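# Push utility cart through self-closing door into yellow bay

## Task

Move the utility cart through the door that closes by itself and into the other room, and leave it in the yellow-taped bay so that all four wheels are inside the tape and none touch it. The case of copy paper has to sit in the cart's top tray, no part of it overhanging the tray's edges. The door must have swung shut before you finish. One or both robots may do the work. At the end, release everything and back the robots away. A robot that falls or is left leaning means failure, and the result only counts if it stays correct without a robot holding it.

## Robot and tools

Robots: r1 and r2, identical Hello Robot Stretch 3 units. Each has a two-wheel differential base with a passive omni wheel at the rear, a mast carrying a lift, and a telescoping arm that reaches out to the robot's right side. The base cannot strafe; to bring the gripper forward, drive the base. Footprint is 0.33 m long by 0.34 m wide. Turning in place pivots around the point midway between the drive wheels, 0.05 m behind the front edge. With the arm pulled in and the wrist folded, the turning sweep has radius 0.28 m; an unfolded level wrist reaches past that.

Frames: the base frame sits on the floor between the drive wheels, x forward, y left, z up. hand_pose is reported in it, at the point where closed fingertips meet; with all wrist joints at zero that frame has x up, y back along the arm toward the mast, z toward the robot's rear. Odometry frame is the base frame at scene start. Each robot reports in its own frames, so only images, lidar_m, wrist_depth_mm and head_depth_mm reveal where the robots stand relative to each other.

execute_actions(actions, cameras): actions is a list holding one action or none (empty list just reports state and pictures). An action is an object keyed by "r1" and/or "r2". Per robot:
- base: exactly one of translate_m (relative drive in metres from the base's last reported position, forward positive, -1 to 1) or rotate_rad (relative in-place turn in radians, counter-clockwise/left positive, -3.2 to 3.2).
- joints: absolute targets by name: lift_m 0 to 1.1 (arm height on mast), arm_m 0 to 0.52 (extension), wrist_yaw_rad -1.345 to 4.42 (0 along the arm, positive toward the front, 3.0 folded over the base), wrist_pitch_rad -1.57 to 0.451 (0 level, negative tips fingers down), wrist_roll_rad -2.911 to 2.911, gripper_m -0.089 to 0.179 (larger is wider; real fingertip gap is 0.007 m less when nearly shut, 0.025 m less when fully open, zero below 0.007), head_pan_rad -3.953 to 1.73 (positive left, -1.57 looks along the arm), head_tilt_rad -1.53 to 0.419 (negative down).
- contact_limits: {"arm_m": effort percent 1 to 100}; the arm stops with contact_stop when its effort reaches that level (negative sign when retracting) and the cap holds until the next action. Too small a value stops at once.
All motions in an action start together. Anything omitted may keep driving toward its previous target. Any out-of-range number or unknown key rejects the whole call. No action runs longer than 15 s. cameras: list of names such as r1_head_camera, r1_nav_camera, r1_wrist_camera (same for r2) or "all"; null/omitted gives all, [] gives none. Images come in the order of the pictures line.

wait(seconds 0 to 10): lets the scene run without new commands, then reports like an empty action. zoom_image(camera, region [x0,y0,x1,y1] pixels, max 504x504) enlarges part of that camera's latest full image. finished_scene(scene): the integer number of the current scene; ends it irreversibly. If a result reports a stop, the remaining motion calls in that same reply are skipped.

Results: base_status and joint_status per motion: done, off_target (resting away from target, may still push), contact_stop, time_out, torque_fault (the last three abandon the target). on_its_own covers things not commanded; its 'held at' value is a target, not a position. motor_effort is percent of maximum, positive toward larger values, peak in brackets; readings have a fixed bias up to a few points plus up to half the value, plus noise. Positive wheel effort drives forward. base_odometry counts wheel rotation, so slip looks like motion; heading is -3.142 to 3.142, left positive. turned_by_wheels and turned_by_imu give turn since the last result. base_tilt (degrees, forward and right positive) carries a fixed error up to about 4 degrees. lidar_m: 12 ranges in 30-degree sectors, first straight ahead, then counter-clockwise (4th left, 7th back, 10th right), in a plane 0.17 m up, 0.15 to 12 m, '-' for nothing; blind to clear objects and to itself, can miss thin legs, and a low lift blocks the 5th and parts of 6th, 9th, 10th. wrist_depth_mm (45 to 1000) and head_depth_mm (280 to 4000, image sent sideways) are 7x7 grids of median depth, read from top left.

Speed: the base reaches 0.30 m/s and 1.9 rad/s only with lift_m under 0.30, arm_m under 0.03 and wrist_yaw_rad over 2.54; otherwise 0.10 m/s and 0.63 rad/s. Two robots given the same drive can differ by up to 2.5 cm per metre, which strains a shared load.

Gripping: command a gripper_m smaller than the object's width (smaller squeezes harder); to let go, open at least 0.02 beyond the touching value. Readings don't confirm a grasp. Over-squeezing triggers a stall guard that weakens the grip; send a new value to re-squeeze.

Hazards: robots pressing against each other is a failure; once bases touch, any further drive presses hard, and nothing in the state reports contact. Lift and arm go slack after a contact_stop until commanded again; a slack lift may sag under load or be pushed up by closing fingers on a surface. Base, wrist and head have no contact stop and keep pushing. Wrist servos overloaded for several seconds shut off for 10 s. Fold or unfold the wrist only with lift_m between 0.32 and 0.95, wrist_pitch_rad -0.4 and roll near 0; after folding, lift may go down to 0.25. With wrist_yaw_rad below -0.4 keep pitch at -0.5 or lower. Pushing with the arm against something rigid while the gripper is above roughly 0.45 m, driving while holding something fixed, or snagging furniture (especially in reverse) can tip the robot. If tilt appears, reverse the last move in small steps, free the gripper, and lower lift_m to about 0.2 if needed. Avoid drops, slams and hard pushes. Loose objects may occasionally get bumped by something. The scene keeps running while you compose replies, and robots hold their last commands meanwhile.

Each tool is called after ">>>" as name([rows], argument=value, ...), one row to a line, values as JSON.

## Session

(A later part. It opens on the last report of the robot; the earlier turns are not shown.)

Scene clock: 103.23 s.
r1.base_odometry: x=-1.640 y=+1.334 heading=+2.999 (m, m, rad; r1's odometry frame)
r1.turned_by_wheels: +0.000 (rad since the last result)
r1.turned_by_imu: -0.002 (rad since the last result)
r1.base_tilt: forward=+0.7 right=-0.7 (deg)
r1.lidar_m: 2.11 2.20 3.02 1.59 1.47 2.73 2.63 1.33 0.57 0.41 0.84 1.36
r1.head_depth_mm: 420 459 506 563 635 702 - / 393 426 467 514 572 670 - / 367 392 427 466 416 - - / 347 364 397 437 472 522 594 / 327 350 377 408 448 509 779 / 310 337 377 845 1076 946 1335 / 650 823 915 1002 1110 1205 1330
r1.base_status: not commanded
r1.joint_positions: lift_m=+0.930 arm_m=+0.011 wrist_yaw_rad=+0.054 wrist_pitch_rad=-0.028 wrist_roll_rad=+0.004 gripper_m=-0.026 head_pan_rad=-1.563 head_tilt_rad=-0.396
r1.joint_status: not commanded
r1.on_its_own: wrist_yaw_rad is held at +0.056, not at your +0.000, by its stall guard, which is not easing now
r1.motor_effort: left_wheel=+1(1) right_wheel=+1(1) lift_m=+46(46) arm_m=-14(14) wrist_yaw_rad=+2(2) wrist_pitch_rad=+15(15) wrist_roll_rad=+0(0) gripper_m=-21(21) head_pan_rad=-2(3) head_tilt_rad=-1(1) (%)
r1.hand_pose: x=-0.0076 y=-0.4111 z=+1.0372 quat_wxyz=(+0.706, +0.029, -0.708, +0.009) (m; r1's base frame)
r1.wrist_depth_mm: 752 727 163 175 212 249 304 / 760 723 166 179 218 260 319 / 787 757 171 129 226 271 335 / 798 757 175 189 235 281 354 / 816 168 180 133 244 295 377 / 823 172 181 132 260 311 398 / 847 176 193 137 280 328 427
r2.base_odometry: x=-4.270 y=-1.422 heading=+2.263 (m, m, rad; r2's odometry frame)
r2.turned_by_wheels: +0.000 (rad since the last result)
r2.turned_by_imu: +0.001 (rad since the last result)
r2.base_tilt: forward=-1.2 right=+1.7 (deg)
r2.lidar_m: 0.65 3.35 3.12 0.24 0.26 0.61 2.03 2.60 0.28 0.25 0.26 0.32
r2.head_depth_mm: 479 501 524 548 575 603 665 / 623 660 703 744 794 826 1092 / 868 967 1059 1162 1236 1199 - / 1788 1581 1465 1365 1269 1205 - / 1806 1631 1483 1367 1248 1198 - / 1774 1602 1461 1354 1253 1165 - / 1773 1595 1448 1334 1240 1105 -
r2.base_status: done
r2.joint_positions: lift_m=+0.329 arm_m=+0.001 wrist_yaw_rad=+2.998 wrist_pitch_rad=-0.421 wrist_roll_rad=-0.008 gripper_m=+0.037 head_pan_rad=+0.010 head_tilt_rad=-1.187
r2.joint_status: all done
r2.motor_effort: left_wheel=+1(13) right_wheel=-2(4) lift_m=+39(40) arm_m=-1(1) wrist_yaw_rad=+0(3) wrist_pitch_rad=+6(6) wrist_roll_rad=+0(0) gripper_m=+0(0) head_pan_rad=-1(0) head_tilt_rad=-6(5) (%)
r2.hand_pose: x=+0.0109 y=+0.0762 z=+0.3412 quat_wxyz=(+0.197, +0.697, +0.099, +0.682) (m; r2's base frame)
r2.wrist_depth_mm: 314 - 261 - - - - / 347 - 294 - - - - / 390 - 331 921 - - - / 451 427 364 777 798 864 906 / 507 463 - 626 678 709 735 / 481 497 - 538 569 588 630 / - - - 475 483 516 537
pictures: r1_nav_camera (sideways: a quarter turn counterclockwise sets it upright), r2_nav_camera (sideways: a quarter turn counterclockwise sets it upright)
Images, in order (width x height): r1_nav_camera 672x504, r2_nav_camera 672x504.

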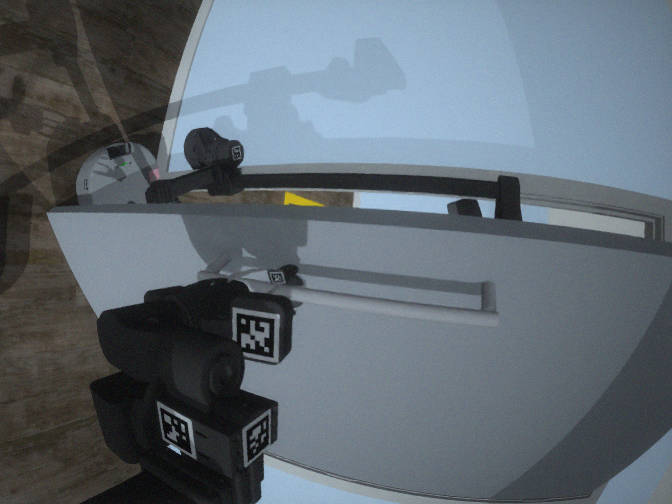

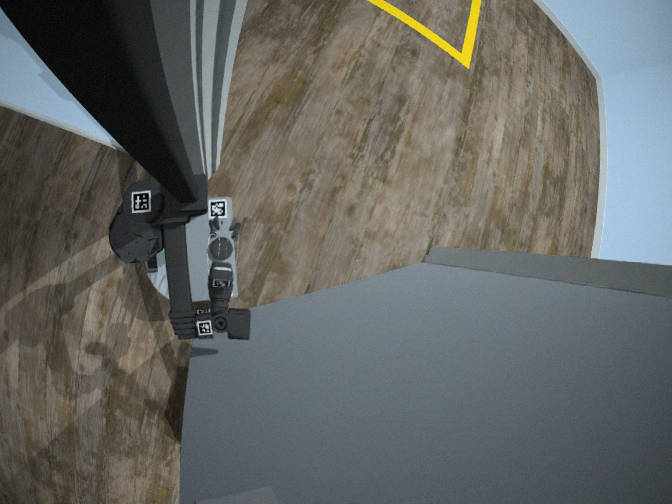

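>>> execute_actions([
  {"r1":{"joints":{"gripper_m":0.15,"arm_m":0}}},
], cameras=[])

>>> execute_actions([
  {"r1":{"joints":{"lift_m":0.76,"wrist_pitch_rad":-1.5}}},
], cameras=[])

>>> execute_actions([
  {"r1":{"base":{"rotate_rad":2.37},"joints":{"head_pan_rad":0,"head_tilt_rad":-0.9}},"r2":{"base":{"translate_m":0.2}}},
], cameras=[])

>>> execute_actions([
  {"r1":{"base":{"translate_m":0.85},"joints":{"wrist_yaw_rad":1.57,"lift_m":0.45}},"r2":{"base":{"rotate_rad":-1.0}}},
], cameras=[])

>>> execute_actions([
  {"r1":{"base":{"rotate_rad":-0.8},"joints":{"wrist_pitch_rad":0,"lift_m":0.23}},"r2":{"base":{"translate_m":0.85}}},
], cameras=["r2_nav_camera","r1_nav_camera","r1_wrist_camera"])

Scene clock: 118.97 s.
r1.base_odometry: x=-1.640 y=+1.334 heading=+2.999 (m, m, rad; r1's odometry frame)
r1.turned_by_wheels: +0.000 (rad since the last result)
r1.turned_by_imu: -0.001 (rad since the last result)
r1.base_tilt: forward=+0.7 right=-0.7 (deg)
r1.lidar_m: 2.11 2.20 3.01 1.59 1.47 2.72 2.63 1.33 0.62 0.46 0.84 1.35
r1.head_depth_mm: 466 508 558 620 697 783 - / 439 476 521 573 629 734 - / 414 449 486 533 586 - - / 393 361 446 478 525 589 677 / 373 400 431 466 503 566 662 / 355 379 416 469 1081 951 1328 / 378 823 917 1007 1112 1199 1336
r1.base_status: not commanded
r1.joint_positions: lift_m=+0.930 arm_m=+0.000 wrist_yaw_rad=+0.057 wrist_pitch_rad=-0.024 wrist_roll_rad=+0.004 gripper_m=+0.150 head_pan_rad=-1.563 head_tilt_rad=-0.396
r1.joint_status: all done
r1.on_its_own: wrist_yaw_rad is held at +0.056, not at your +0.000, by its stall guard, which is not easing now
r1.motor_effort: left_wheel=+1(0) right_wheel=+1(5) lift_m=+46(46) arm_m=-5(21) wrist_yaw_rad=+0(6) wrist_pitch_rad=+13(15) wrist_roll_rad=+0(0) gripper_m=+0(85) head_pan_rad=-3(4) head_tilt_rad=-1(1) (%)
r1.hand_pose: x=-0.0069 y=-0.4005 z=+1.0380 quat_wxyz=(+0.706, +0.029, -0.708, +0.011) (m; r1's base frame)
r1.wrist_depth_mm: 756 743 217 233 275 315 370 / 786 743 223 238 280 329 384 / 808 762 227 257 291 336 398 / 832 792 233 264 300 352 423 / 832 800 240 271 310 362 443 / 842 - 243 279 324 383 469 / 856 833 250 287 334 - 492
r2.base_odometry: x=-4.270 y=-1.422 heading=+2.263 (m, m, rad; r2's odometry frame)
r2.turned_by_wheels: +0.000 (rad since the last result)
r2.turned_by_imu: -0.013 (rad since the last result)
r2.base_tilt: forward=-1.0 right=+1.6 (deg)
r2.lidar_m: 0.59 3.36 3.12 0.24 0.25 0.58 2.02 2.56 0.23 0.21 0.21 0.27
r2.head_depth_mm: 424 438 452 466 483 500 514 / 565 587 615 642 673 686 938 / 843 903 960 1021 1097 1157 - / 1742 1581 1448 1375 1267 1212 - / 1810 1627 1474 1364 1267 1202 - / 1771 1595 1469 1337 1250 1173 - / 1753 1572 1463 1339 1241 1105 -
r2.base_status: not commanded
r2.joint_positions: lift_m=+0.329 arm_m=+0.000 wrist_yaw_rad=+3.012 wrist_pitch_rad=-0.420 wrist_roll_rad=-0.007 gripper_m=+0.037 head_pan_rad=+0.010 head_tilt_rad=-1.188
r2.joint_status: not commanded
r2.motor_effort: left_wheel=+2(16) right_wheel=+0(8) lift_m=+35(38) arm_m=+1(3) wrist_yaw_rad=-8(44) wrist_pitch_rad=+6(6) wrist_roll_rad=-1(1) gripper_m=-1(1) head_pan_rad=+0(1) head_tilt_rad=-4(4) (%)
r2.hand_pose: x=+0.0076 y=+0.0769 z=+0.3416 quat_wxyz=(+0.192, +0.697, +0.103, +0.683) (m; r2's base frame)
r2.wrist_depth_mm: 315 - 264 - - - - / 344 - 291 - - - - / 390 - 325 949 - - - / 455 419 351 772 800 856 936 / 503 469 - 632 665 707 738 / 490 502 - 533 587 590 615 / - - - 482 483 511 543
pictures: none
No camera images: the call's "cameras" was empty. Leave "cameras" out to get every camera's image.

Scene clock: 121.33 s.
r1.base_odometry: x=-1.640 y=+1.334 heading=+2.999 (m, m, rad; r1's odometry frame)
r1.turned_by_wheels: +0.000 (rad since the last result)
r1.turned_by_imu: -0.001 (rad since the last result)
r1.base_tilt: forward=+0.7 right=-0.7 (deg)
r1.lidar_m: 2.11 2.20 3.01 1.60 1.46 2.72 2.64 1.33 0.62 0.46 0.84 1.35
r1.head_depth_mm: 466 508 559 620 701 798 931 / 439 476 520 573 638 721 827 / 414 448 487 532 588 658 745 / 394 361 446 479 529 596 677 / 372 400 431 466 509 568 661 / 355 380 416 469 1075 951 1337 / 379 824 918 1008 1111 1203 1340
r1.base_status: not commanded
r1.joint_positions: lift_m=+0.760 arm_m=+0.000 wrist_yaw_rad=+0.057 wrist_pitch_rad=-1.495 wrist_roll_rad=+0.004 gripper_m=+0.150 head_pan_rad=-1.563 head_tilt_rad=-0.396
r1.joint_status: all done
r1.on_its_own: wrist_yaw_rad is held at +0.056, not at your +0.000, by its stall guard, which is not easing now
r1.motor_effort: left_wheel=+1(1) right_wheel=+1(1) lift_m=+25(43) arm_m=-6(5) wrist_yaw_rad=-1(0) wrist_pitch_rad=-3(13) wrist_roll_rad=+0(0) gripper_m=+0(0) head_pan_rad=-3(3) head_tilt_rad=-1(1) (%)
r1.hand_pose: x=-0.0219 y=-0.1407 z=+0.6418 quat_wxyz=(+0.531, +0.494, -0.505, -0.467) (m; r1's base frame)
r1.wrist_depth_mm: 865 840 829 636 746 811 790 / 855 868 851 818 795 810 815 / 864 834 830 848 810 810 791 / 863 853 831 819 805 794 797 / 862 846 829 - 818 809 806 / 868 - 831 - 805 794 814 / 850 853 854 - 807 - 816
r2.base_odometry: x=-4.270 y=-1.422 heading=+2.263 (m, m, rad; r2's odometry frame)
r2.turned_by_wheels: +0.000 (rad since the last result)
r2.turned_by_imu: +0.000 (rad since the last result)
r2.base_tilt: forward=-1.2 right=+1.8 (deg)
r2.lidar_m: 0.59 3.37 3.13 0.24 0.25 0.59 2.02 2.56 0.23 0.21 0.21 0.27
r2.head_depth_mm: 425 438 452 466 482 498 517 / 564 588 613 643 672 688 937 / 846 897 958 1021 1095 1154 - / 1759 1567 1455 1370 1264 1200 - / 1807 1617 1482 1356 1256 1199 - / 1780 1591 1477 1348 1248 1173 - / 1746 1595 1452 1331 1245 1107 -
r2.base_status: not commanded
r2.joint_positions: lift_m=+0.329 arm_m=+0.000 wrist_yaw_rad=+3.012 wrist_pitch_rad=-0.420 wrist_roll_rad=-0.007 gripper_m=+0.037 head_pan_rad=+0.010 head_tilt_rad=-1.188
r2.joint_status: not commanded
r2.motor_effort: left_wheel=+2(2) right_wheel=+0(1) lift_m=+35(35) arm_m=+0(0) wrist_yaw_rad=-8(8) wrist_pitch_rad=+6(6) wrist_roll_rad=-1(1) gripper_m=+0(0) head_pan_rad=+0(1) head_tilt_rad=-4(4) (%)
r2.hand_pose: x=+0.0076 y=+0.0769 z=+0.3416 quat_wxyz=(+0.192, +0.697, +0.103, +0.683) (m; r2's base frame)
r2.wrist_depth_mm: 313 - 263 - - - - / 348 - 293 - - - - / 391 - 322 953 - - - / 452 419 353 754 798 858 944 / 511 469 - 623 667 707 745 / 482 498 - 534 571 588 627 / - - - 481 487 513 538
pictures: none
No camera images: the call's "cameras" was empty. Leave "cameras" out to get every camera's image.

Scene clock: 126.07 s.
r1.base_odometry: x=-1.640 y=+1.334 heading=-0.914 (m, m, rad; r1's odometry frame)
r1.turned_by_wheels: +2.370 (rad since the last result)
r1.turned_by_imu: +2.373 (rad since the last result)
r1.base_tilt: forward=+0.7 right=-0.8 (deg)
r1.lidar_m: 1.57 2.64 1.82 0.82 0.47 0.43 1.11 1.98 2.11 2.48 4.43 1.35
r1.head_depth_mm: 1621 1479 1698 1549 1352 1208 1087 / 2519 1865 1792 1561 1357 1215 1090 / 2705 2188 1812 1562 1373 1215 1099 / 2771 2199 1836 1577 1377 1222 1102 / 2754 2205 1834 1573 1391 1228 1099 / 2699 2244 1852 1598 1392 1235 1113 / 2548 2266 1874 1603 1394 1237 1120
r1.base_status: done
r1.joint_positions: lift_m=+0.760 arm_m=+0.000 wrist_yaw_rad=+0.057 wrist_pitch_rad=-1.495 wrist_roll_rad=+0.004 gripper_m=+0.150 head_pan_rad=-0.007 head_tilt_rad=-0.889
r1.joint_status: all done
r1.on_its_own: wrist_yaw_rad is held at +0.056, not at your +0.000, by its stall guard, which is not easing now
r1.motor_effort: left_wheel=+0(3) right_wheel=+3(8) lift_m=+24(25) arm_m=-6(6) wrist_yaw_rad=+0(1) wrist_pitch_rad=-3(3) wrist_roll_rad=+0(0) gripper_m=+0(0) head_pan_rad=+3(36) head_tilt_rad=-5(33) (%)
r1.hand_pose: x=-0.0219 y=-0.1406 z=+0.6418 quat_wxyz=(+0.531, +0.494, -0.505, -0.467) (m; r1's base frame)
r1.wrist_depth_mm: 855 839 836 819 813 799 798 / 876 844 839 833 810 813 786 / 862 863 844 834 808 813 804 / 855 847 842 825 811 793 779 / 871 836 844 - 824 804 796 / 845 - 854 - 815 810 802 / 838 841 827 - 805 - 805
r2.base_odometry: x=-4.398 y=-1.268 heading=+2.263 (m, m, rad; r2's odometry frame)
r2.turned_by_wheels: +0.000 (rad since the last result)
r2.turned_by_imu: +0.001 (rad since the last result)
r2.base_tilt: forward=-1.2 right=+1.7 (deg)
r2.lidar_m: 0.55 3.28 3.04 3.10 0.34 0.34 2.21 0.35 0.23 0.21 0.21 0.27
r2.head_depth_mm: 398 416 436 454 477 500 525 / 523 550 579 619 661 685 739 / 696 804 882 971 1068 1148 - / 1783 1580 1423 1376 1274 1213 - / 1798 1622 1475 1356 1262 1205 - / 1766 1615 1467 1352 1241 1177 - / 1760 1588 1453 1343 1236 1153 -
r2.base_status: done
r2.joint_positions: lift_m=+0.329 arm_m=+0.000 wrist_yaw_rad=+3.013 wrist_pitch_rad=-0.420 wrist_roll_rad=-0.007 gripper_m=+0.037 head_pan_rad=+0.010 head_tilt_rad=-1.188
r2.joint_status: not commanded
r2.motor_effort: left_wheel=+1(9) right_wheel=+2(4) lift_m=+35(35) arm_m=+0(1) wrist_yaw_rad=-7(8) wrist_pitch_rad=+6(6) wrist_roll_rad=-1(1) gripper_m=+0(0) head_pan_rad=+0(0) head_tilt_rad=-4(4) (%)
r2.hand_pose: x=+0.0075 y=+0.0769 z=+0.3416 quat_wxyz=(+0.192, +0.697, +0.103, +0.683) (m; r2's base frame)
r2.wrist_depth_mm: 291 - - - - - - / 312 - - - - - - / 329 - 870 956 - - - / 351 413 738 772 797 857 957 / 377 438 - 628 680 694 735 / 424 483 - 542 581 597 626 / - - - 475 483 521 533
pictures: none
No camera images: the call's "cameras" was empty. Leave "cameras" out to get every camera's image.

Scene clock: 135.63 s.
r1.base_odometry: x=-1.121 y=+0.660 heading=-0.914 (m, m, rad; r1's odometry frame)
r1.turned_by_wheels: +0.000 (rad since the last result)
r1.turned_by_imu: +0.000 (rad since the last result)
r1.base_tilt: forward=+0.7 right=-0.7 (deg)
r1.lidar_m: 2.30 2.02 2.02 1.74 1.44 1.31 1.33 2.72 2.73 3.19 0.65 0.68
r1.head_depth_mm: 2696 2139 1726 1333 1346 1204 1089 / 2685 2154 1796 1553 1359 1211 1088 / 2635 2172 1822 1569 1367 1217 1098 / 2517 2204 1842 1575 1386 1221 1099 / 2342 2211 1844 1575 1377 1232 1106 / 2145 2249 1867 1593 1385 1239 1112 / 1970 2147 1864 1602 1397 1237 1110
r1.base_status: done
r1.joint_positions: lift_m=+0.450 arm_m=+0.000 wrist_yaw_rad=+1.567 wrist_pitch_rad=-1.496 wrist_roll_rad=+0.004 gripper_m=+0.150 head_pan_rad=-0.007 head_tilt_rad=-0.889
r1.joint_status: all done
r1.motor_effort: left_wheel=+0(5) right_wheel=+2(6) lift_m=+25(23) arm_m=-5(6) wrist_yaw_rad=+3(2) wrist_pitch_rad=-2(3) wrist_roll_rad=+0(0) gripper_m=+0(0) head_pan_rad=+4(5) head_tilt_rad=-5(5) (%)
r1.hand_pose: x=-0.0263 y=-0.1456 z=+0.3318 quat_wxyz=(+0.707, +0.706, -0.029, +0.023) (m; r1's base frame)
r1.wrist_depth_mm: 521 510 507 507 489 486 476 / 524 512 511 504 499 487 487 / 520 508 509 502 496 487 491 / 520 - - - 495 488 486 / - - - - 497 491 483 / 527 - - 504 499 486 484 / - - - 500 495 - 483
r2.base_odometry: x=-4.398 y=-1.268 heading=+1.263 (m, m, rad; r2's odometry frame)
r2.turned_by_wheels: -1.000 (rad since the last result)
r2.turned_by_imu: -0.983 (rad since the last result)
r2.base_tilt: forward=-1.1 right=+1.6 (deg)
r2.lidar_m: 0.15 0.21 0.59 3.24 3.06 3.11 0.34 0.37 2.22 0.20 0.15 -
r2.head_depth_mm: - - - - 330 562 1109 / - - - - 362 763 1106 / - - - 303 459 856 - / - - - 340 628 1210 - / - - - 389 998 1202 - / - - 311 504 1222 1178 - / - - 350 721 1242 1154 -
r2.base_status: done
r2.joint_positions: lift_m=+0.329 arm_m=+0.000 wrist_yaw_rad=+3.003 wrist_pitch_rad=-0.420 wrist_roll_rad=-0.007 gripper_m=+0.037 head_pan_rad=+0.010 head_tilt_rad=-1.188
r2.joint_status: not commanded
r2.motor_effort: left_wheel=+1(13) right_wheel=+6(6) lift_m=+35(36) arm_m=+0(1) wrist_yaw_rad=-2(13) wrist_pitch_rad=+6(6) wrist_roll_rad=-1(1) gripper_m=+0(0) head_pan_rad=+0(1) head_tilt_rad=-4(3) (%)
r2.hand_pose: x=+0.0098 y=+0.0765 z=+0.3416 quat_wxyz=(+0.195, +0.697, +0.100, +0.682) (m; r2's base frame)
r2.wrist_depth_mm: - - - - - 665 369 / 945 - - - - 670 323 / 770 - 887 957 - 623 285 / 647 669 734 772 816 495 257 / 560 562 - 623 679 417 232 / 481 497 - 531 568 357 212 / - - - 478 490 312 196
pictures: none
No camera images: the call's "cameras" was empty. Leave "cameras" out to get every camera's image.

Scene clock: 145.17 s.
r1.base_odometry: x=-1.121 y=+0.660 heading=-1.714 (m, m, rad; r1's odometry frame)
r1.turned_by_wheels: -0.800 (rad since the last result)
r1.turned_by_imu: -0.804 (rad since the last result)
r1.base_tilt: forward=+0.6 right=-0.7 (deg)
r1.lidar_m: 0.65 0.79 2.09 2.02 2.11 0.55 0.77 1.75 2.19 2.73 2.84 3.92
r1.head_depth_mm: 2639 2137 1798 1535 1357 1205 1082 / 1028 1336 1719 1554 1361 1210 1110 / 989 829 1045 1325 1354 1220 1097 / 899 837 1131 1307 1359 1223 1102 / 868 805 1162 1374 1383 1228 1108 / 952 825 1149 1406 1400 1237 1115 / 2832 857 1787 1595 1398 1241 1118
r1.base_status: done
r1.joint_positions: lift_m=+0.230 arm_m=+0.000 wrist_yaw_rad=+1.567 wrist_pitch_rad=-0.023 wrist_roll_rad=+0.004 gripper_m=+0.150 head_pan_rad=-0.007 head_tilt_rad=-0.889
r1.joint_status: all done
r1.motor_effort: left_wheel=+3(6) right_wheel=-1(5) lift_m=+24(24) arm_m=-5(5) wrist_yaw_rad=+3(3) wrist_pitch_rad=+13(13) wrist_roll_rad=+0(0) gripper_m=+0(0) head_pan_rad=+4(2) head_tilt_rad=-5(5) (%)
r1.hand_pose: x=+0.2342 y=-0.1464 z=+0.3390 quat_wxyz=(+0.506, +0.506, -0.496, +0.492) (m; r1's base frame)
r1.wrist_depth_mm: - - - 956 - - - / - - 654 694 - - - / - - - 807 - - - / - - - - - - - / - 942 690 931 - - - / 751 - 688 921 - - - / 576 599 662 700 760 - 887
r2.base_odometry: x=-4.140 y=-0.459 heading=+1.263 (m, m, rad; r2's odometry frame)
r2.turned_by_wheels: +0.001 (rad since the last result)
r2.turned_by_imu: +0.670 (rad since the last result)
r2.base_tilt: forward=-1.2 right=+1.8 (deg)
r2.lidar_m: - - 0.15 0.19 3.60 1.06 2.69 3.00 4.42 0.21 0.15 -
r2.head_depth_mm: - - - - - 1189 1125 / - - - - - 1186 1117 / - - - - - - 1092 / - - - - - - - / - - - - - - - / - - - - - 1159 - / - - - - - 1156 -
r2.base_status: translate_m off_target (by the wheels' count: +0.8498 of +0.8500)
r2.joint_positions: lift_m=+0.329 arm_m=+0.001 wrist_yaw_rad=+3.009 wrist_pitch_rad=-0.420 wrist_roll_rad=-0.007 gripper_m=+0.037 head_pan_rad=-0.004 head_tilt_rad=-1.213
r2.joint_status: not commanded
r2.on_its_own: left_wheel is at rest, and its effort (+53) is outside its rest range (-18 to +18)
r2.motor_effort: left_wheel=+53(60) right_wheel=+10(24) lift_m=+35(35) arm_m=+0(0) wrist_yaw_rad=-5(12) wrist_pitch_rad=+6(6) wrist_roll_rad=+0(1) gripper_m=+3(3) head_pan_rad=+8(8) head_tilt_rad=+4(5) (%)
r2.hand_pose: x=+0.0085 y=+0.0767 z=+0.3416 quat_wxyz=(+0.193, +0.697, +0.102, +0.683) (m; r2's base frame)
r2.wrist_depth_mm: - - - 350 139 87 63 / 971 - - 344 138 86 63 / 764 - 897 338 136 86 63 / 641 655 734 330 136 85 62 / 546 557 - 471 125 85 62 / 487 503 - 388 118 84 62 / - - - 224 145 84 62
pictures: r1_nav_camera (sideways: a quarter turn counterclockwise sets it upright), r1_wrist_camera, r2_nav_camera (sideways: a quarter turn counterclockwise sets it upright)
Images, in order (width x height): r1_nav_camera 672x504, r1_wrist_camera 644x364, r2_nav_camera 672x504.

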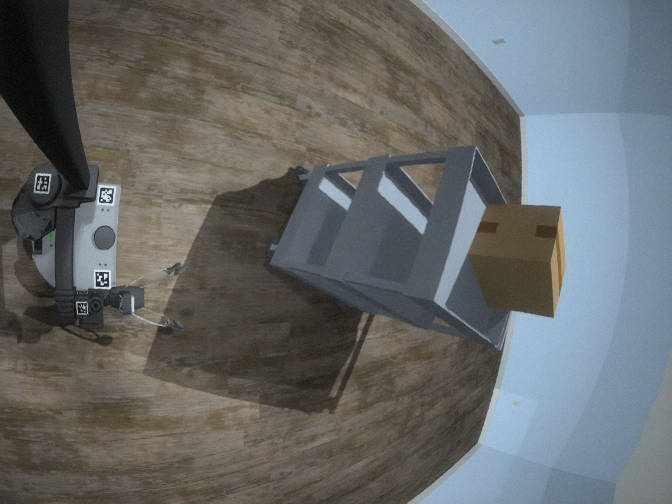

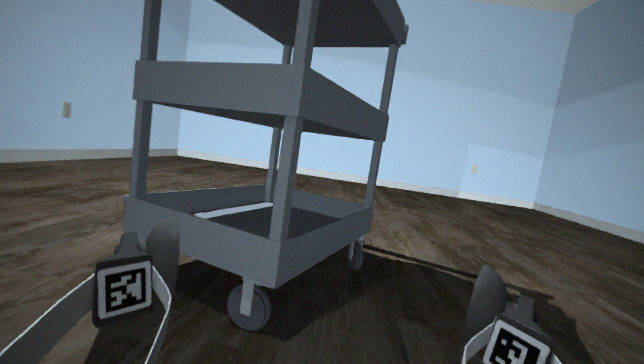

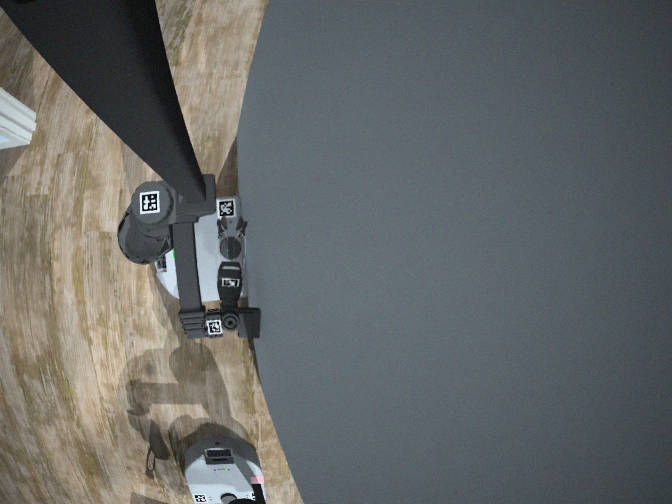

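>>> execute_actions([
  {"r1":{"base":{"rotate_rad":0.11}},"r2":{"base":{"translate_m":-0.01}}},
], cameras=[])

>>> execute_actions([
  {"r1":{"base":{"translate_m":0.42}}},
], cameras=["r1_wrist_camera"])

Scene clock: 157.17 s.
r1.base_odometry: x=-1.121 y=+0.660 heading=-1.604 (m, m, rad; r1's odometry frame)
r1.turned_by_wheels: +0.110 (rad since the last result)
r1.turned_by_imu: +0.109 (rad since the last result)
r1.base_tilt: forward=+0.6 right=-0.8 (deg)
r1.lidar_m: 0.65 0.87 2.04 2.02 1.94 0.53 0.99 1.75 2.48 2.72 2.95 0.75
r1.head_depth_mm: 1014 1288 1740 1554 1355 1208 1082 / 957 825 1144 1465 1365 1215 1109 / 883 829 1123 1084 1354 1220 1096 / 887 790 1159 1354 1378 1222 1099 / 959 826 1168 1430 1388 1226 1104 / 2802 865 1735 1582 1392 1237 1110 / 2852 2207 1888 1604 1404 1239 1117
r1.base_status: done
r1.joint_positions: lift_m=+0.230 arm_m=+0.000 wrist_yaw_rad=+1.567 wrist_pitch_rad=-0.023 wrist_roll_rad=+0.004 gripper_m=+0.150 head_pan_rad=-0.007 head_tilt_rad=-0.889
r1.joint_status: not commanded
r1.motor_effort: left_wheel=+0(2) right_wheel=+3(7) lift_m=+24(24) arm_m=-5(5) wrist_yaw_rad=+3(3) wrist_pitch_rad=+13(13) wrist_roll_rad=+0(0) gripper_m=+0(0) head_pan_rad=+4(3) head_tilt_rad=-5(5) (%)
r1.hand_pose: x=+0.2342 y=-0.1463 z=+0.3390 quat_wxyz=(+0.506, +0.506, -0.496, +0.492) (m; r1's base frame)
r1.wrist_depth_mm: - - - 984 994 - - / - - 749 612 - - - / - - - 660 - - - / - - - - - - - / - - 722 755 - - - / 785 - 841 667 - - - / 572 604 656 691 749 - 883
r2.base_odometry: x=-4.143 y=-0.468 heading=+1.264 (m, m, rad; r2's odometry frame)
r2.turned_by_wheels: +0.000 (rad since the last result)
r2.turned_by_imu: -0.048 (rad since the last result)
r2.base_tilt: forward=-1.2 right=+1.7 (deg)
r2.lidar_m: - - 0.15 0.20 3.54 1.04 2.08 2.94 4.14 0.21 0.15 -
r2.head_depth_mm: - - - - - 1180 1117 / - - - - - 1180 1109 / - - - - - - 1086 / - - - - - - - / - - - - - - - / - - - - - 1158 - / - - - - - 1143 -
r2.base_status: translate_m off_target (by the wheels' count: -0.0101 of -0.0100)
r2.joint_positions: lift_m=+0.329 arm_m=+0.001 wrist_yaw_rad=+3.012 wrist_pitch_rad=-0.420 wrist_roll_rad=-0.007 gripper_m=+0.037 head_pan_rad=+0.007 head_tilt_rad=-1.207
r2.joint_status: not commanded
r2.on_its_own: left_wheel is at rest, and its effort (+31) is outside its rest range (-18 to +18)
r2.motor_effort: left_wheel=+31(44) right_wheel=+7(13) lift_m=+34(35) arm_m=+0(0) wrist_yaw_rad=-7(7) wrist_pitch_rad=+6(6) wrist_roll_rad=-1(1) gripper_m=+2(3) head_pan_rad=+2(8) head_tilt_rad=+2(4) (%)
r2.hand_pose: x=+0.0077 y=+0.0768 z=+0.3416 quat_wxyz=(+0.192, +0.697, +0.103, +0.683) (m; r2's base frame)
r2.wrist_depth_mm: - - - 365 141 88 64 / 982 - - 353 139 87 63 / 785 - 894 346 138 86 63 / 652 649 743 340 137 86 63 / 549 561 - 418 126 86 63 / 478 509 - 365 120 85 62 / - - - 229 145 85 62
pictures: none
No camera images: the call's "cameras" was empty. Leave "cameras" out to get every camera's image.

Scene clock: 162.63 s.
r1.base_odometry: x=-1.135 y=+0.241 heading=-1.604 (m, m, rad; r1's odometry frame)
r1.turned_by_wheels: +0.000 (rad since the last result)
r1.turned_by_imu: +0.000 (rad since the last result)
r1.base_tilt: forward=+0.7 right=-0.7 (deg)
r1.lidar_m: 0.26 0.36 1.99 1.97 2.13 0.94 0.93 2.14 2.81 2.77 2.99 0.25
r1.head_depth_mm: 579 732 683 588 525 1207 1086 / 498 609 675 591 527 791 1100 / 478 540 649 595 543 808 1095 / 504 591 680 599 839 1097 1098 / 554 670 704 603 875 1187 1103 / 2700 2239 679 619 913 1234 1111 / 2851 2269 664 648 1395 1244 1118
r1.base_status: done
r1.joint_positions: lift_m=+0.230 arm_m=+0.000 wrist_yaw_rad=+1.567 wrist_pitch_rad=-0.023 wrist_roll_rad=+0.004 gripper_m=+0.150 head_pan_rad=-0.007 head_tilt_rad=-0.889
r1.joint_status: not commanded
r1.motor_effort: left_wheel=+0(0) right_wheel=+2(7) lift_m=+24(24) arm_m=-5(6) wrist_yaw_rad=+2(2) wrist_pitch_rad=+13(13) wrist_roll_rad=+0(0) gripper_m=+0(0) head_pan_rad=+4(4) head_tilt_rad=-4(5) (%)
r1.hand_pose: x=+0.2342 y=-0.1463 z=+0.3390 quat_wxyz=(+0.506, +0.506, -0.496, +0.492) (m; r1's base frame)
r1.wrist_depth_mm: 276 210 163 139 193 - - / 377 354 266 149 232 - - / - - - 150 497 - - / - - - 155 - - - / 463 - 708 157 - - - / 432 - 536 167 654 - - / 281 379 389 401 491 - 877
r2.base_odometry: x=-4.143 y=-0.468 heading=+1.264 (m, m, rad; r2's odometry frame)
r2.turned_by_wheels: +0.000 (rad since the last result)
r2.turned_by_imu: +0.001 (rad since the last result)
r2.base_tilt: forward=-1.2 right=+1.7 (deg)
r2.lidar_m: - - 0.15 0.20 3.55 1.04 2.08 2.95 4.14 0.21 0.15 -
r2.head_depth_mm: - - - - - 1190 1110 / - - - - - 1180 1116 / - - - - - - 1087 / - - - - - - - / - - - - - - - / - - - - - 1158 - / - - - - - 1150 -
r2.base_status: not commanded
r2.joint_positions: lift_m=+0.329 arm_m=+0.001 wrist_yaw_rad=+3.012 wrist_pitch_rad=-0.420 wrist_roll_rad=-0.007 gripper_m=+0.037 head_pan_rad=+0.007 head_tilt_rad=-1.207
r2.joint_status: not commanded
r2.on_its_own: left_wheel is at rest, and its effort (+31) is outside its rest range (-18 to +18)
r2.motor_effort: left_wheel=+31(31) right_wheel=+7(7) lift_m=+35(35) arm_m=+1(0) wrist_yaw_rad=-8(7) wrist_pitch_rad=+6(6) wrist_roll_rad=-1(1) gripper_m=+2(2) head_pan_rad=+0(1) head_tilt_rad=+3(3) (%)
r2.hand_pose: x=+0.0077 y=+0.0768 z=+0.3416 quat_wxyz=(+0.192, +0.697, +0.103, +0.683) (m; r2's base frame)
r2.wrist_depth_mm: - - - 361 141 88 64 / 962 - - 354 140 87 63 / 782 - 873 347 138 86 63 / 634 652 736 339 137 86 63 / 539 562 - 416 126 85 63 / 493 505 - 364 120 85 62 / - - - 229 145 85 62
pictures: r1_wrist_camera
Images, in order (width x height): r1_wrist_camera 644x364.

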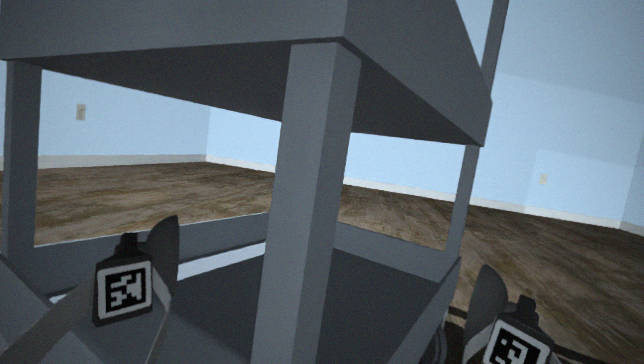

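>>> execute_actions([
  {"r1":{"base":{"translate_m":0.035},"joints":{"gripper_m":-0.03}}},
], cameras=[])

>>> execute_actions([
  {"r1":{"base":{"rotate_rad":0.53}}},
], cameras=[])

>>> execute_actions([
  {"r1":{"base":{"translate_m":-1.0},"joints":{"head_tilt_rad":-1.3}}},
], cameras=[])

>>> execute_actions([
  {"r1":{"base":{"rotate_rad":-0.64}}},
], cameras=["r1_nav_camera","r1_wrist_camera"])

Scene clock: 173.70 s.
r1.base_odometry: x=-1.136 y=+0.206 heading=-1.604 (m, m, rad; r1's odometry frame)
r1.turned_by_wheels: +0.000 (rad since the last result)
r1.turned_by_imu: -0.002 (rad since the last result)
r1.base_tilt: forward=+0.6 right=-0.7 (deg)
r1.lidar_m: 0.23 0.32 1.99 1.96 2.13 0.97 0.97 2.18 2.81 2.78 3.00 0.23
r1.head_depth_mm: 529 672 683 589 516 1154 1089 / 474 556 659 590 518 755 1091 / 460 506 611 596 525 797 1079 / 484 554 660 600 554 1061 1102 / 516 628 697 604 829 1174 1105 / 2691 2236 676 608 878 1219 1114 / 2838 2255 1869 608 1382 1237 1120
r1.base_status: done
r1.joint_positions: lift_m=+0.230 arm_m=+0.000 wrist_yaw_rad=+1.620 wrist_pitch_rad=-0.023 wrist_roll_rad=+0.004 gripper_m=-0.028 head_pan_rad=-0.007 head_tilt_rad=-0.889
r1.joint_status: all done
r1.on_its_own: wrist_yaw_rad is held at +1.621, not at your +1.570, by its stall guard, which is not easing now
r1.motor_effort: left_wheel=+1(1) right_wheel=+7(9) lift_m=+24(24) arm_m=-1(6) wrist_yaw_rad=+1(28) wrist_pitch_rad=+13(13) wrist_roll_rad=+0(0) gripper_m=-5(100) head_pan_rad=+4(3) head_tilt_rad=-5(5) (%)
r1.hand_pose: x=+0.2339 y=-0.1325 z=+0.3390 quat_wxyz=(+0.493, +0.519, -0.482, +0.505) (m; r1's base frame)
r1.wrist_depth_mm: 254 189 146 113 118 262 - / 360 355 269 116 156 315 - / - - - 116 348 551 - / - - - 117 - - - / 997 - 732 119 - - - / 422 487 565 120 671 - - / 304 383 397 122 434 785 901
r2.base_odometry: x=-4.143 y=-0.468 heading=+1.264 (m, m, rad; r2's odometry frame)
r2.turned_by_wheels: +0.000 (rad since the last result)
r2.turned_by_imu: +0.001 (rad since the last result)
r2.base_tilt: forward=-1.3 right=+1.7 (deg)
r2.lidar_m: - - 0.15 0.20 3.53 1.04 2.08 2.95 4.14 0.21 0.15 -
r2.head_depth_mm: - - - - - 1186 1119 / - - - - - 1181 1110 / - - - - - - 1087 / - - - - - - - / - - - - - - - / - - - - - 1160 - / - - - - - 1154 -
r2.base_status: not commanded
r2.joint_positions: lift_m=+0.329 arm_m=+0.001 wrist_yaw_rad=+3.012 wrist_pitch_rad=-0.420 wrist_roll_rad=-0.007 gripper_m=+0.037 head_pan_rad=+0.007 head_tilt_rad=-1.207
r2.joint_status: not commanded
r2.on_its_own: left_wheel is at rest, and its effort (+31) is outside its rest range (-18 to +18)
r2.motor_effort: left_wheel=+31(31) right_wheel=+7(7) lift_m=+34(35) arm_m=+0(0) wrist_yaw_rad=-7(8) wrist_pitch_rad=+6(6) wrist_roll_rad=-1(1) gripper_m=+2(2) head_pan_rad=+1(1) head_tilt_rad=+3(2) (%)
r2.hand_pose: x=+0.0077 y=+0.0768 z=+0.3416 quat_wxyz=(+0.192, +0.697, +0.103, +0.683) (m; r2's base frame)
r2.wrist_depth_mm: - - - 361 141 88 64 / 973 - - 357 139 87 63 / 764 - 874 345 139 87 63 / 645 667 760 339 137 86 63 / 550 553 - 421 125 85 63 / 478 502 - 365 120 85 62 / - - - 229 146 85 62
pictures: none
No camera images: the call's "cameras" was empty. Leave "cameras" out to get every camera's image.

Scene clock: 175.60 s.
r1.base_odometry: x=-1.136 y=+0.206 heading=-1.075 (m, m, rad; r1's odometry frame)
r1.turned_by_wheels: +0.530 (rad since the last result)
r1.turned_by_imu: +0.512 (rad since the last result)
r1.base_tilt: forward=+0.7 right=-0.7 (deg)
r1.lidar_m: 0.35 1.99 1.97 2.12 0.98 0.97 2.17 2.81 2.78 2.99 0.30 0.23
r1.head_depth_mm: 2667 755 683 589 506 705 1089 / 2694 2157 689 590 819 780 1076 / 2694 2186 693 854 896 1163 1096 / 2760 2201 1712 1510 1329 1227 1106 / 2597 2225 1839 1579 1395 1227 1111 / 2384 2226 1848 1590 1395 1236 1112 / 2156 2214 1877 1589 1399 1239 1114
r1.base_status: done
r1.joint_positions: lift_m=+0.230 arm_m=+0.000 wrist_yaw_rad=+1.534 wrist_pitch_rad=-0.023 wrist_roll_rad=+0.004 gripper_m=-0.020 head_pan_rad=-0.007 head_tilt_rad=-0.889
r1.joint_status: not commanded
r1.on_its_own: wrist_yaw_rad is held at +1.546, not at your +1.570, by its stall guard, which is not easing now; gripper_m is held at -0.021, not at your -0.030, by its stall guard, which is not easing now
r1.motor_effort: left_wheel=-2(6) right_wheel=+0(36) lift_m=+25(24) arm_m=-1(1) wrist_yaw_rad=+9(46) wrist_pitch_rad=+13(13) wrist_roll_rad=+0(0) gripper_m=-21(28) head_pan_rad=+4(4) head_tilt_rad=-5(5) (%)
r1.hand_pose: x=+0.2341 y=-0.1544 z=+0.3391 quat_wxyz=(+0.514, +0.498, -0.504, +0.484) (m; r1's base frame)
r1.wrist_depth_mm: - - - 121 118 129 146 / - - - 119 162 152 154 / - - - 121 414 340 254 / - - - 123 - - - / - - - 126 - - - / 756 809 797 127 684 678 - / 582 620 397 130 484 508 517
r2.base_odometry: x=-4.143 y=-0.468 heading=+1.264 (m, m, rad; r2's odometry frame)
r2.turned_by_wheels: +0.000 (rad since the last result)
r2.turned_by_imu: +0.000 (rad since the last result)
r2.base_tilt: forward=-1.2 right=+1.7 (deg)
r2.lidar_m: - - 0.15 0.20 3.53 1.04 2.08 2.94 4.16 0.21 0.15 -
r2.head_depth_mm: - - - - - 1187 1116 / - - - - - 1172 1108 / - - - - - - 1085 / - - - - - - - / - - - - - - - / - - - - - 1162 - / - - - - - 1149 -
r2.base_status: not commanded
r2.joint_positions: lift_m=+0.329 arm_m=+0.001 wrist_yaw_rad=+3.012 wrist_pitch_rad=-0.420 wrist_roll_rad=-0.007 gripper_m=+0.037 head_pan_rad=+0.007 head_tilt_rad=-1.207
r2.joint_status: not commanded
r2.on_its_own: left_wheel is at rest, and its effort (+31) is outside its rest range (-18 to +18)
r2.motor_effort: left_wheel=+31(31) right_wheel=+7(7) lift_m=+35(35) arm_m=+0(0) wrist_yaw_rad=-7(7) wrist_pitch_rad=+6(6) wrist_roll_rad=-1(0) gripper_m=+2(2) head_pan_rad=+1(1) head_tilt_rad=+3(2) (%)
r2.hand_pose: x=+0.0077 y=+0.0768 z=+0.3416 quat_wxyz=(+0.192, +0.697, +0.103, +0.683) (m; r2's base frame)
r2.wrist_depth_mm: - - - 364 140 88 64 / 959 - - 354 139 87 63 / 775 - 896 350 138 87 63 / 645 665 748 340 137 86 63 / 548 559 - 422 126 85 63 / 477 504 - 367 120 85 62 / - - - 228 146 85 62
pictures: none
No camera images: the call's "cameras" was empty. Leave "cameras" out to get every camera's image.

Scene clock: 186.73 s.
r1.base_odometry: x=-1.613 y=+1.085 heading=-1.074 (m, m, rad; r1's odometry frame)
r1.turned_by_wheels: +0.000 (rad since the last result)
r1.turned_by_imu: -0.006 (rad since the last result)
r1.base_tilt: forward=+0.6 right=-0.7 (deg)
r1.lidar_m: 0.22 0.26 0.72 0.74 0.93 1.21 1.27 1.88 2.19 2.36 3.50 0.22
r1.head_depth_mm: 554 521 504 1279 1222 1175 1128 / 556 527 502 1257 1239 1160 1129 / 558 530 506 826 1244 - 1134 / 552 532 512 1059 1244 - 1126 / 551 533 518 1143 1245 - 1127 / 559 535 521 1273 1242 1206 1137 / 567 537 717 1297 1248 1192 -
r1.base_status: done
r1.joint_positions: lift_m=+0.230 arm_m=+0.000 wrist_yaw_rad=+1.660 wrist_pitch_rad=-0.022 wrist_roll_rad=+0.004 gripper_m=-0.017 head_pan_rad=-0.007 head_tilt_rad=-1.285
r1.joint_status: all done
r1.on_its_own: wrist_yaw_rad is held at +1.637, not at your +1.570, by its stall guard, which is still easing; gripper_m is held at -0.018, not at your -0.030, by its stall guard, which is not easing now
r1.motor_effort: left_wheel=+3(7) right_wheel=-8(20) lift_m=+25(26) arm_m=-2(3) wrist_yaw_rad=-19(43) wrist_pitch_rad=+12(13) wrist_roll_rad=+0(0) gripper_m=-19(23) head_pan_rad=+4(4) head_tilt_rad=-7(34) (%)
r1.hand_pose: x=+0.2333 y=-0.1223 z=+0.3393 quat_wxyz=(+0.482, +0.528, -0.472, +0.515) (m; r1's base frame)
r1.wrist_depth_mm: 185 162 139 118 128 - - / - 347 263 122 179 - - / - - - 123 458 - - / - - - 124 - - - / - 635 780 127 - - - / 432 497 576 128 929 - - / 370 389 391 132 765 821 890
r2.base_odometry: x=-4.143 y=-0.468 heading=+1.264 (m, m, rad; r2's odometry frame)
r2.turned_by_wheels: +0.000 (rad since the last result)
r2.turned_by_imu: +0.002 (rad since the last result)
r2.base_tilt: forward=-1.1 right=+1.8 (deg)
r2.lidar_m: - - 0.15 0.20 3.55 1.04 2.08 0.79 0.79 0.21 0.15 -
r2.head_depth_mm: - - - - - 1179 1114 / - - - - - 1173 1110 / - - - - - - 1084 / - - - - - - - / - - - - - - - / - - - - - 1165 - / - - - - - 1157 -
r2.base_status: not commanded
r2.joint_positions: lift_m=+0.329 arm_m=+0.001 wrist_yaw_rad=+3.012 wrist_pitch_rad=-0.420 wrist_roll_rad=-0.007 gripper_m=+0.037 head_pan_rad=+0.007 head_tilt_rad=-1.207
r2.joint_status: not commanded
r2.on_its_own: left_wheel is at rest, and its effort (+31) is outside its rest range (-18 to +18)
r2.motor_effort: left_wheel=+31(31) right_wheel=+6(6) lift_m=+34(35) arm_m=+0(0) wrist_yaw_rad=-7(8) wrist_pitch_rad=+5(6) wrist_roll_rad=-1(0) gripper_m=+2(2) head_pan_rad=+2(2) head_tilt_rad=+3(2) (%)
r2.hand_pose: x=+0.0077 y=+0.0768 z=+0.3416 quat_wxyz=(+0.192, +0.697, +0.103, +0.683) (m; r2's base frame)
r2.wrist_depth_mm: - - - 364 141 88 64 / 943 - - 356 140 87 63 / 778 - 877 347 138 87 63 / 645 671 732 339 136 86 63 / 553 564 - 415 126 86 63 / 488 510 - 372 119 85 63 / - - - 230 146 85 62
pictures: none
No camera images: the call's "cameras" was empty. Leave "cameras" out to get every camera's image.

Scene clock: 189.30 s.
r1.base_odometry: x=-1.613 y=+1.085 heading=-1.714 (m, m, rad; r1's odometry frame)
r1.turned_by_wheels: -0.640 (rad since the last result)
r1.turned_by_imu: -0.607 (rad since the last result)
r1.base_tilt: forward=+0.7 right=-0.7 (deg)
r1.lidar_m: 0.15 - 0.15 0.17 0.72 0.92 1.21 1.21 1.71 2.19 2.30 0.16
r1.head_depth_mm: 1475 1405 1339 1274 1221 1168 1125 / 1491 1414 467 1271 1236 1162 1138 / 1490 508 503 727 1243 - 1139 / 1489 528 505 489 1109 - 1122 / 554 532 507 484 793 - 1125 / 564 533 509 486 772 1206 1136 / 567 536 511 487 472 1195 -
r1.base_status: done
r1.joint_positions: lift_m=+0.230 arm_m=-0.001 wrist_yaw_rad=+1.775 wrist_pitch_rad=-0.022 wrist_roll_rad=+0.004 gripper_m=-0.017 head_pan_rad=-0.005 head_tilt_rad=-1.286
r1.joint_status: not commanded
r1.on_its_own: wrist_yaw_rad is held at +1.756, not at your +1.570, by its stall guard, which is not easing now; gripper_m is held at -0.018, not at your -0.030, by its stall guard, which is not easing now; wrist_yaw_rad is at rest, and its effort (-16) is outside its rest range (-12 to +12)
r1.motor_effort: left_wheel=+10(43) right_wheel=-3(36) lift_m=+29(29) arm_m=+8(8) wrist_yaw_rad=-16(86) wrist_pitch_rad=+12(13) wrist_roll_rad=+0(0) gripper_m=-21(26) head_pan_rad=+3(2) head_tilt_rad=-6(7) (%)
r1.hand_pose: x=+0.2290 y=-0.0925 z=+0.3393 quat_wxyz=(+0.452, +0.554, -0.441, +0.542) (m; r1's base frame)
r1.wrist_depth_mm: 177 155 135 115 119 - - / 571 348 264 119 - - - / - - - 120 - - - / - - - 122 - - - / 622 666 735 126 - - - / 473 509 582 126 - - - / 367 387 386 130 778 812 900
r2.base_odometry: x=-4.143 y=-0.468 heading=+1.264 (m, m, rad; r2's odometry frame)
r2.turned_by_wheels: +0.000 (rad since the last result)
r2.turned_by_imu: +0.000 (rad since the last result)
r2.base_tilt: forward=-1.1 right=+1.7 (deg)
r2.lidar_m: - - 0.15 0.20 3.54 1.04 2.08 2.94 0.79 0.21 0.15 -
r2.head_depth_mm: - - - - - 1191 1125 / - - - - - 1175 1112 / - - - - - - 1087 / - - - - - - - / - - - - - - - / - - - - - 1168 - / - - - - - 1147 -
r2.base_status: not commanded
r2.joint_positions: lift_m=+0.329 arm_m=+0.001 wrist_yaw_rad=+3.012 wrist_pitch_rad=-0.420 wrist_roll_rad=-0.007 gripper_m=+0.037 head_pan_rad=+0.007 head_tilt_rad=-1.207
r2.joint_status: not commanded
r2.on_its_own: left_wheel is at rest, and its effort (+31) is outside its rest range (-18 to +18)
r2.motor_effort: left_wheel=+31(31) right_wheel=+7(7) lift_m=+35(35) arm_m=+1(0) wrist_yaw_rad=-7(8) wrist_pitch_rad=+6(6) wrist_roll_rad=-1(1) gripper_m=+2(2) head_pan_rad=+1(1) head_tilt_rad=+3(3) (%)
r2.hand_pose: x=+0.0077 y=+0.0768 z=+0.3416 quat_wxyz=(+0.192, +0.697, +0.103, +0.683) (m; r2's base frame)
r2.wrist_depth_mm: - - - 362 141 88 64 / 970 - - 351 140 87 63 / 771 - 865 347 138 86 63 / 646 649 746 337 137 86 63 / 551 568 - 423 126 86 63 / 483 507 - 360 120 85 62 / - - - 230 146 85 62
pictures: r1_nav_camera (sideways: a quarter turn counterclockwise sets it upright), r1_wrist_camera
Images, in order (width x height): r1_nav_camera 672x504, r1_wrist_camera 644x364.

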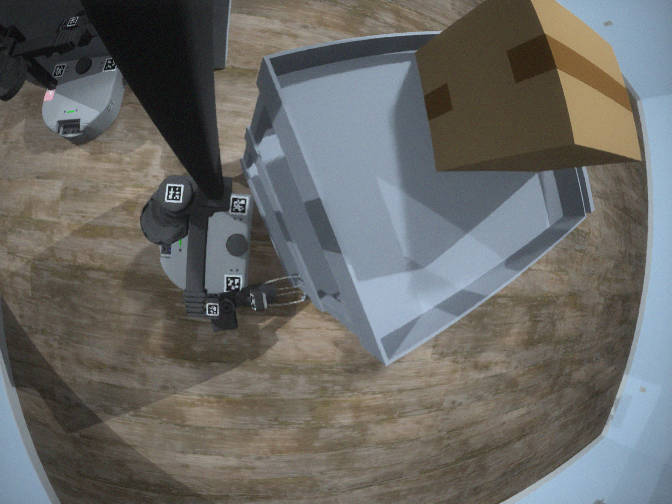

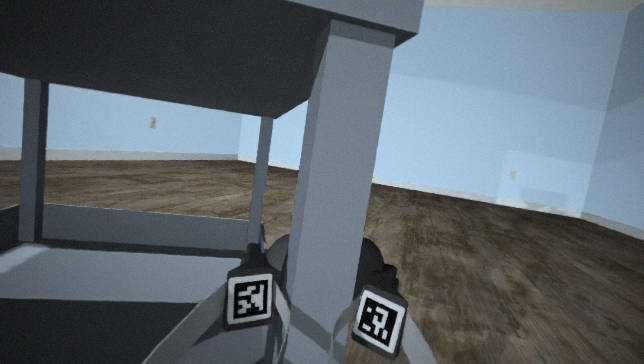

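>>> execute_actions([
  {"r1":{"base":{"translate_m":-0.7},"joints":{"arm_m":0.05,"wrist_yaw_rad":1.57,"gripper_m":-0.028}}},
], cameras=["r1_nav_camera"])

>>> execute_actions([
  {"r1":{"base":{"translate_m":-0.55},"joints":{"arm_m":0.02}}},
], cameras=["r1_nav_camera"])

Scene clock: 202.73 s.
r1.base_odometry: x=-1.513 y=+1.778 heading=-1.714 (m, m, rad; r1's odometry frame)
r1.turned_by_wheels: +0.000 (rad since the last result)
r1.turned_by_imu: +0.001 (rad since the last result)
r1.base_tilt: forward=+0.7 right=-0.7 (deg)
r1.lidar_m: 0.28 0.43 0.72 0.56 0.57 3.50 3.37 0.56 0.70 2.10 0.27 0.26
r1.head_depth_mm: 552 525 491 1265 1223 1167 1127 / 552 526 510 822 1233 1166 1126 / 557 527 838 1135 1237 - 1130 / 559 523 855 1281 1250 - 1126 / 561 544 871 1294 1246 - 1126 / 552 718 1360 1301 1241 1208 1137 / 553 1439 1370 1300 1129 1109 -
r1.base_status: done
r1.joint_positions: lift_m=+0.230 arm_m=+0.050 wrist_yaw_rad=+1.591 wrist_pitch_rad=-0.021 wrist_roll_rad=+0.004 gripper_m=-0.012 head_pan_rad=-0.005 head_tilt_rad=-1.287
r1.joint_status: wrist_yaw_rad off_target (ended at +1.591, target +1.570); gripper_m off_target (ended at -0.012, target -0.028); the others done
r1.on_its_own: gripper_m is held at -0.013, not at your -0.028, by its stall guard, which is not easing now; wrist_yaw_rad is at rest, and its effort (-17) is outside its rest range (-12 to +12)
r1.motor_effort: left_wheel=+4(21) right_wheel=-10(48) lift_m=+29(29) arm_m=+3(21) wrist_yaw_rad=-17(89) wrist_pitch_rad=+11(12) wrist_roll_rad=+0(0) gripper_m=-20(70) head_pan_rad=+4(4) head_tilt_rad=-7(6) (%)
r1.hand_pose: x=+0.2343 y=-0.1896 z=+0.3396 quat_wxyz=(+0.499, +0.511, -0.490, +0.499) (m; r1's base frame)
r1.wrist_depth_mm: - 227 157 117 126 216 - / - 343 260 120 159 240 - / - - - 121 403 382 - / - - - 124 - - - / 913 - - 127 - - - / 551 490 579 128 697 647 - / 531 388 390 128 483 571 898
r2.base_odometry: x=-4.143 y=-0.468 heading=+1.264 (m, m, rad; r2's odometry frame)
r2.turned_by_wheels: +0.000 (rad since the last result)
r2.turned_by_imu: +0.002 (rad since the last result)
r2.base_tilt: forward=-1.3 right=+1.7 (deg)
r2.lidar_m: - - 0.15 0.20 3.53 1.04 0.48 0.66 0.70 0.21 0.15 -
r2.head_depth_mm: - - - - - 1186 1123 / - - - - - 1177 1105 / - - - - - - 1087 / - - - - - - - / - - - - - - - / - - - - - 1162 - / - - - - - 1159 -
r2.base_status: not commanded
r2.joint_positions: lift_m=+0.329 arm_m=+0.001 wrist_yaw_rad=+3.012 wrist_pitch_rad=-0.420 wrist_roll_rad=-0.007 gripper_m=+0.037 head_pan_rad=+0.007 head_tilt_rad=-1.207
r2.joint_status: not commanded
r2.on_its_own: left_wheel is at rest, and its effort (+31) is outside its rest range (-18 to +18)
r2.motor_effort: left_wheel=+31(31) right_wheel=+7(7) lift_m=+35(35) arm_m=+0(0) wrist_yaw_rad=-7(8) wrist_pitch_rad=+6(6) wrist_roll_rad=+0(1) gripper_m=+2(2) head_pan_rad=+1(1) head_tilt_rad=+2(3) (%)
r2.hand_pose: x=+0.0077 y=+0.0768 z=+0.3416 quat_wxyz=(+0.192, +0.697, +0.103, +0.683) (m; r2's base frame)
r2.wrist_depth_mm: - - - 359 141 87 64 / 937 - - 355 140 87 63 / 761 - 910 345 138 86 63 / 643 654 758 341 137 86 63 / 545 560 - 423 126 85 63 / 485 505 - 366 120 85 62 / - - - 229 146 85 62
pictures: r1_nav_camera (sideways: a quarter turn counterclockwise sets it upright)
Images, in order (width x height): r1_nav_camera 672x504.

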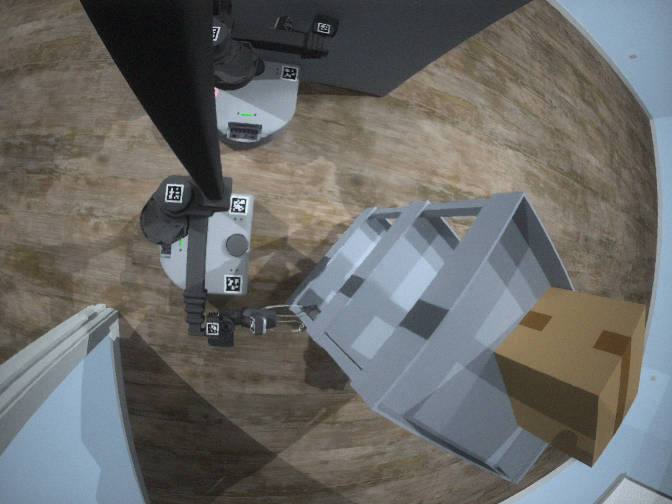

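Scene clock: 209.37 s.
r1.base_odometry: x=-1.435 y=+2.322 heading=-1.713 (m, m, rad; r1's odometry frame)
r1.turned_by_wheels: +0.000 (rad since the last result)
r1.turned_by_imu: -0.003 (rad since the last result)
r1.base_tilt: forward=+0.7 right=-0.7 (deg)
r1.lidar_m: 0.47 0.98 0.67 0.68 2.72 2.95 2.85 2.97 2.22 0.28 0.27 0.26
r1.head_depth_mm: 552 486 504 813 1108 1164 1130 / 527 874 843 1019 1239 1157 1125 / 1460 896 1181 1279 1242 - 1135 / 1490 1424 1357 1297 1249 - 1126 / 1495 1418 1353 1292 1247 - 1127 / 1512 1435 1362 1295 1244 1209 1135 / 1519 1444 1209 1290 1244 1191 -
r1.base_status: done
r1.joint_positions: lift_m=+0.230 arm_m=+0.020 wrist_yaw_rad=+1.455 wrist_pitch_rad=-0.019 wrist_roll_rad=+0.004 gripper_m=-0.012 head_pan_rad=-0.005 head_tilt_rad=-1.287
r1.joint_status: all done
r1.on_its_own: wrist_yaw_rad is held at +1.463, not at your +1.570, by its stall guard, which is not easing now; gripper_m is held at -0.013, not at your -0.028, by its stall guard, which is not easing now
r1.motor_effort: left_wheel=+1(3) right_wheel=-6(34) lift_m=+29(29) arm_m=-6(11) wrist_yaw_rad=+6(31) wrist_pitch_rad=+10(11) wrist_roll_rad=+0(0) gripper_m=-18(22) head_pan_rad=+4(3) head_tilt_rad=-6(7) (%)
r1.hand_pose: x=+0.2326 y=-0.1950 z=+0.3399 quat_wxyz=(+0.532, +0.476, -0.524, +0.464) (m; r1's base frame)
r1.wrist_depth_mm: - - - 118 117 125 139 / - - - 118 162 149 146 / - - - 121 398 327 248 / - - - 123 - - - / - - - 125 - - - / 756 822 884 127 686 698 - / 587 629 425 130 491 517 522
r2.base_odometry: x=-4.143 y=-0.468 heading=+1.264 (m, m, rad; r2's odometry frame)
r2.turned_by_wheels: +0.000 (rad since the last result)
r2.turned_by_imu: +0.001 (rad since the last result)
r2.base_tilt: forward=-1.1 right=+1.8 (deg)
r2.lidar_m: - - 0.15 0.19 0.75 0.79 0.72 2.94 4.14 0.21 0.15 -
r2.head_depth_mm: - - - - - 1192 1123 / - - - - - 1181 1111 / - - - - - - 1089 / - - - - - - - / - - - - - - - / - - - - - 1156 - / - - - - - 1148 -
r2.base_status: not commanded
r2.joint_positions: lift_m=+0.329 arm_m=+0.001 wrist_yaw_rad=+3.012 wrist_pitch_rad=-0.420 wrist_roll_rad=-0.007 gripper_m=+0.037 head_pan_rad=+0.007 head_tilt_rad=-1.207
r2.joint_status: not commanded
r2.on_its_own: left_wheel is at rest, and its effort (+31) is outside its rest range (-18 to +18)
r2.motor_effort: left_wheel=+31(30) right_wheel=+7(7) lift_m=+34(35) arm_m=+0(0) wrist_yaw_rad=-8(7) wrist_pitch_rad=+6(6) wrist_roll_rad=-1(0) gripper_m=+2(2) head_pan_rad=+2(1) head_tilt_rad=+3(2) (%)
r2.hand_pose: x=+0.0077 y=+0.0768 z=+0.3416 quat_wxyz=(+0.192, +0.697, +0.103, +0.683) (m; r2's base frame)
r2.wrist_depth_mm: - - - 361 141 88 64 / 791 - - 350 140 87 63 / 717 - 871 342 138 86 63 / 623 651 738 336 137 86 63 / 560 563 - 425 126 86 63 / 482 503 - 363 120 85 62 / - - - 229 146 85 62
pictures: r1_nav_camera (sideways: a quarter turn counterclockwise sets it upright)
Images, in order (width x height): r1_nav_camera 672x504.

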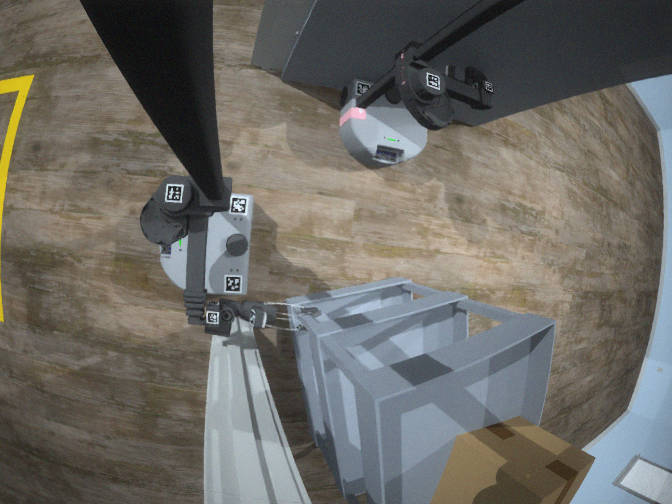

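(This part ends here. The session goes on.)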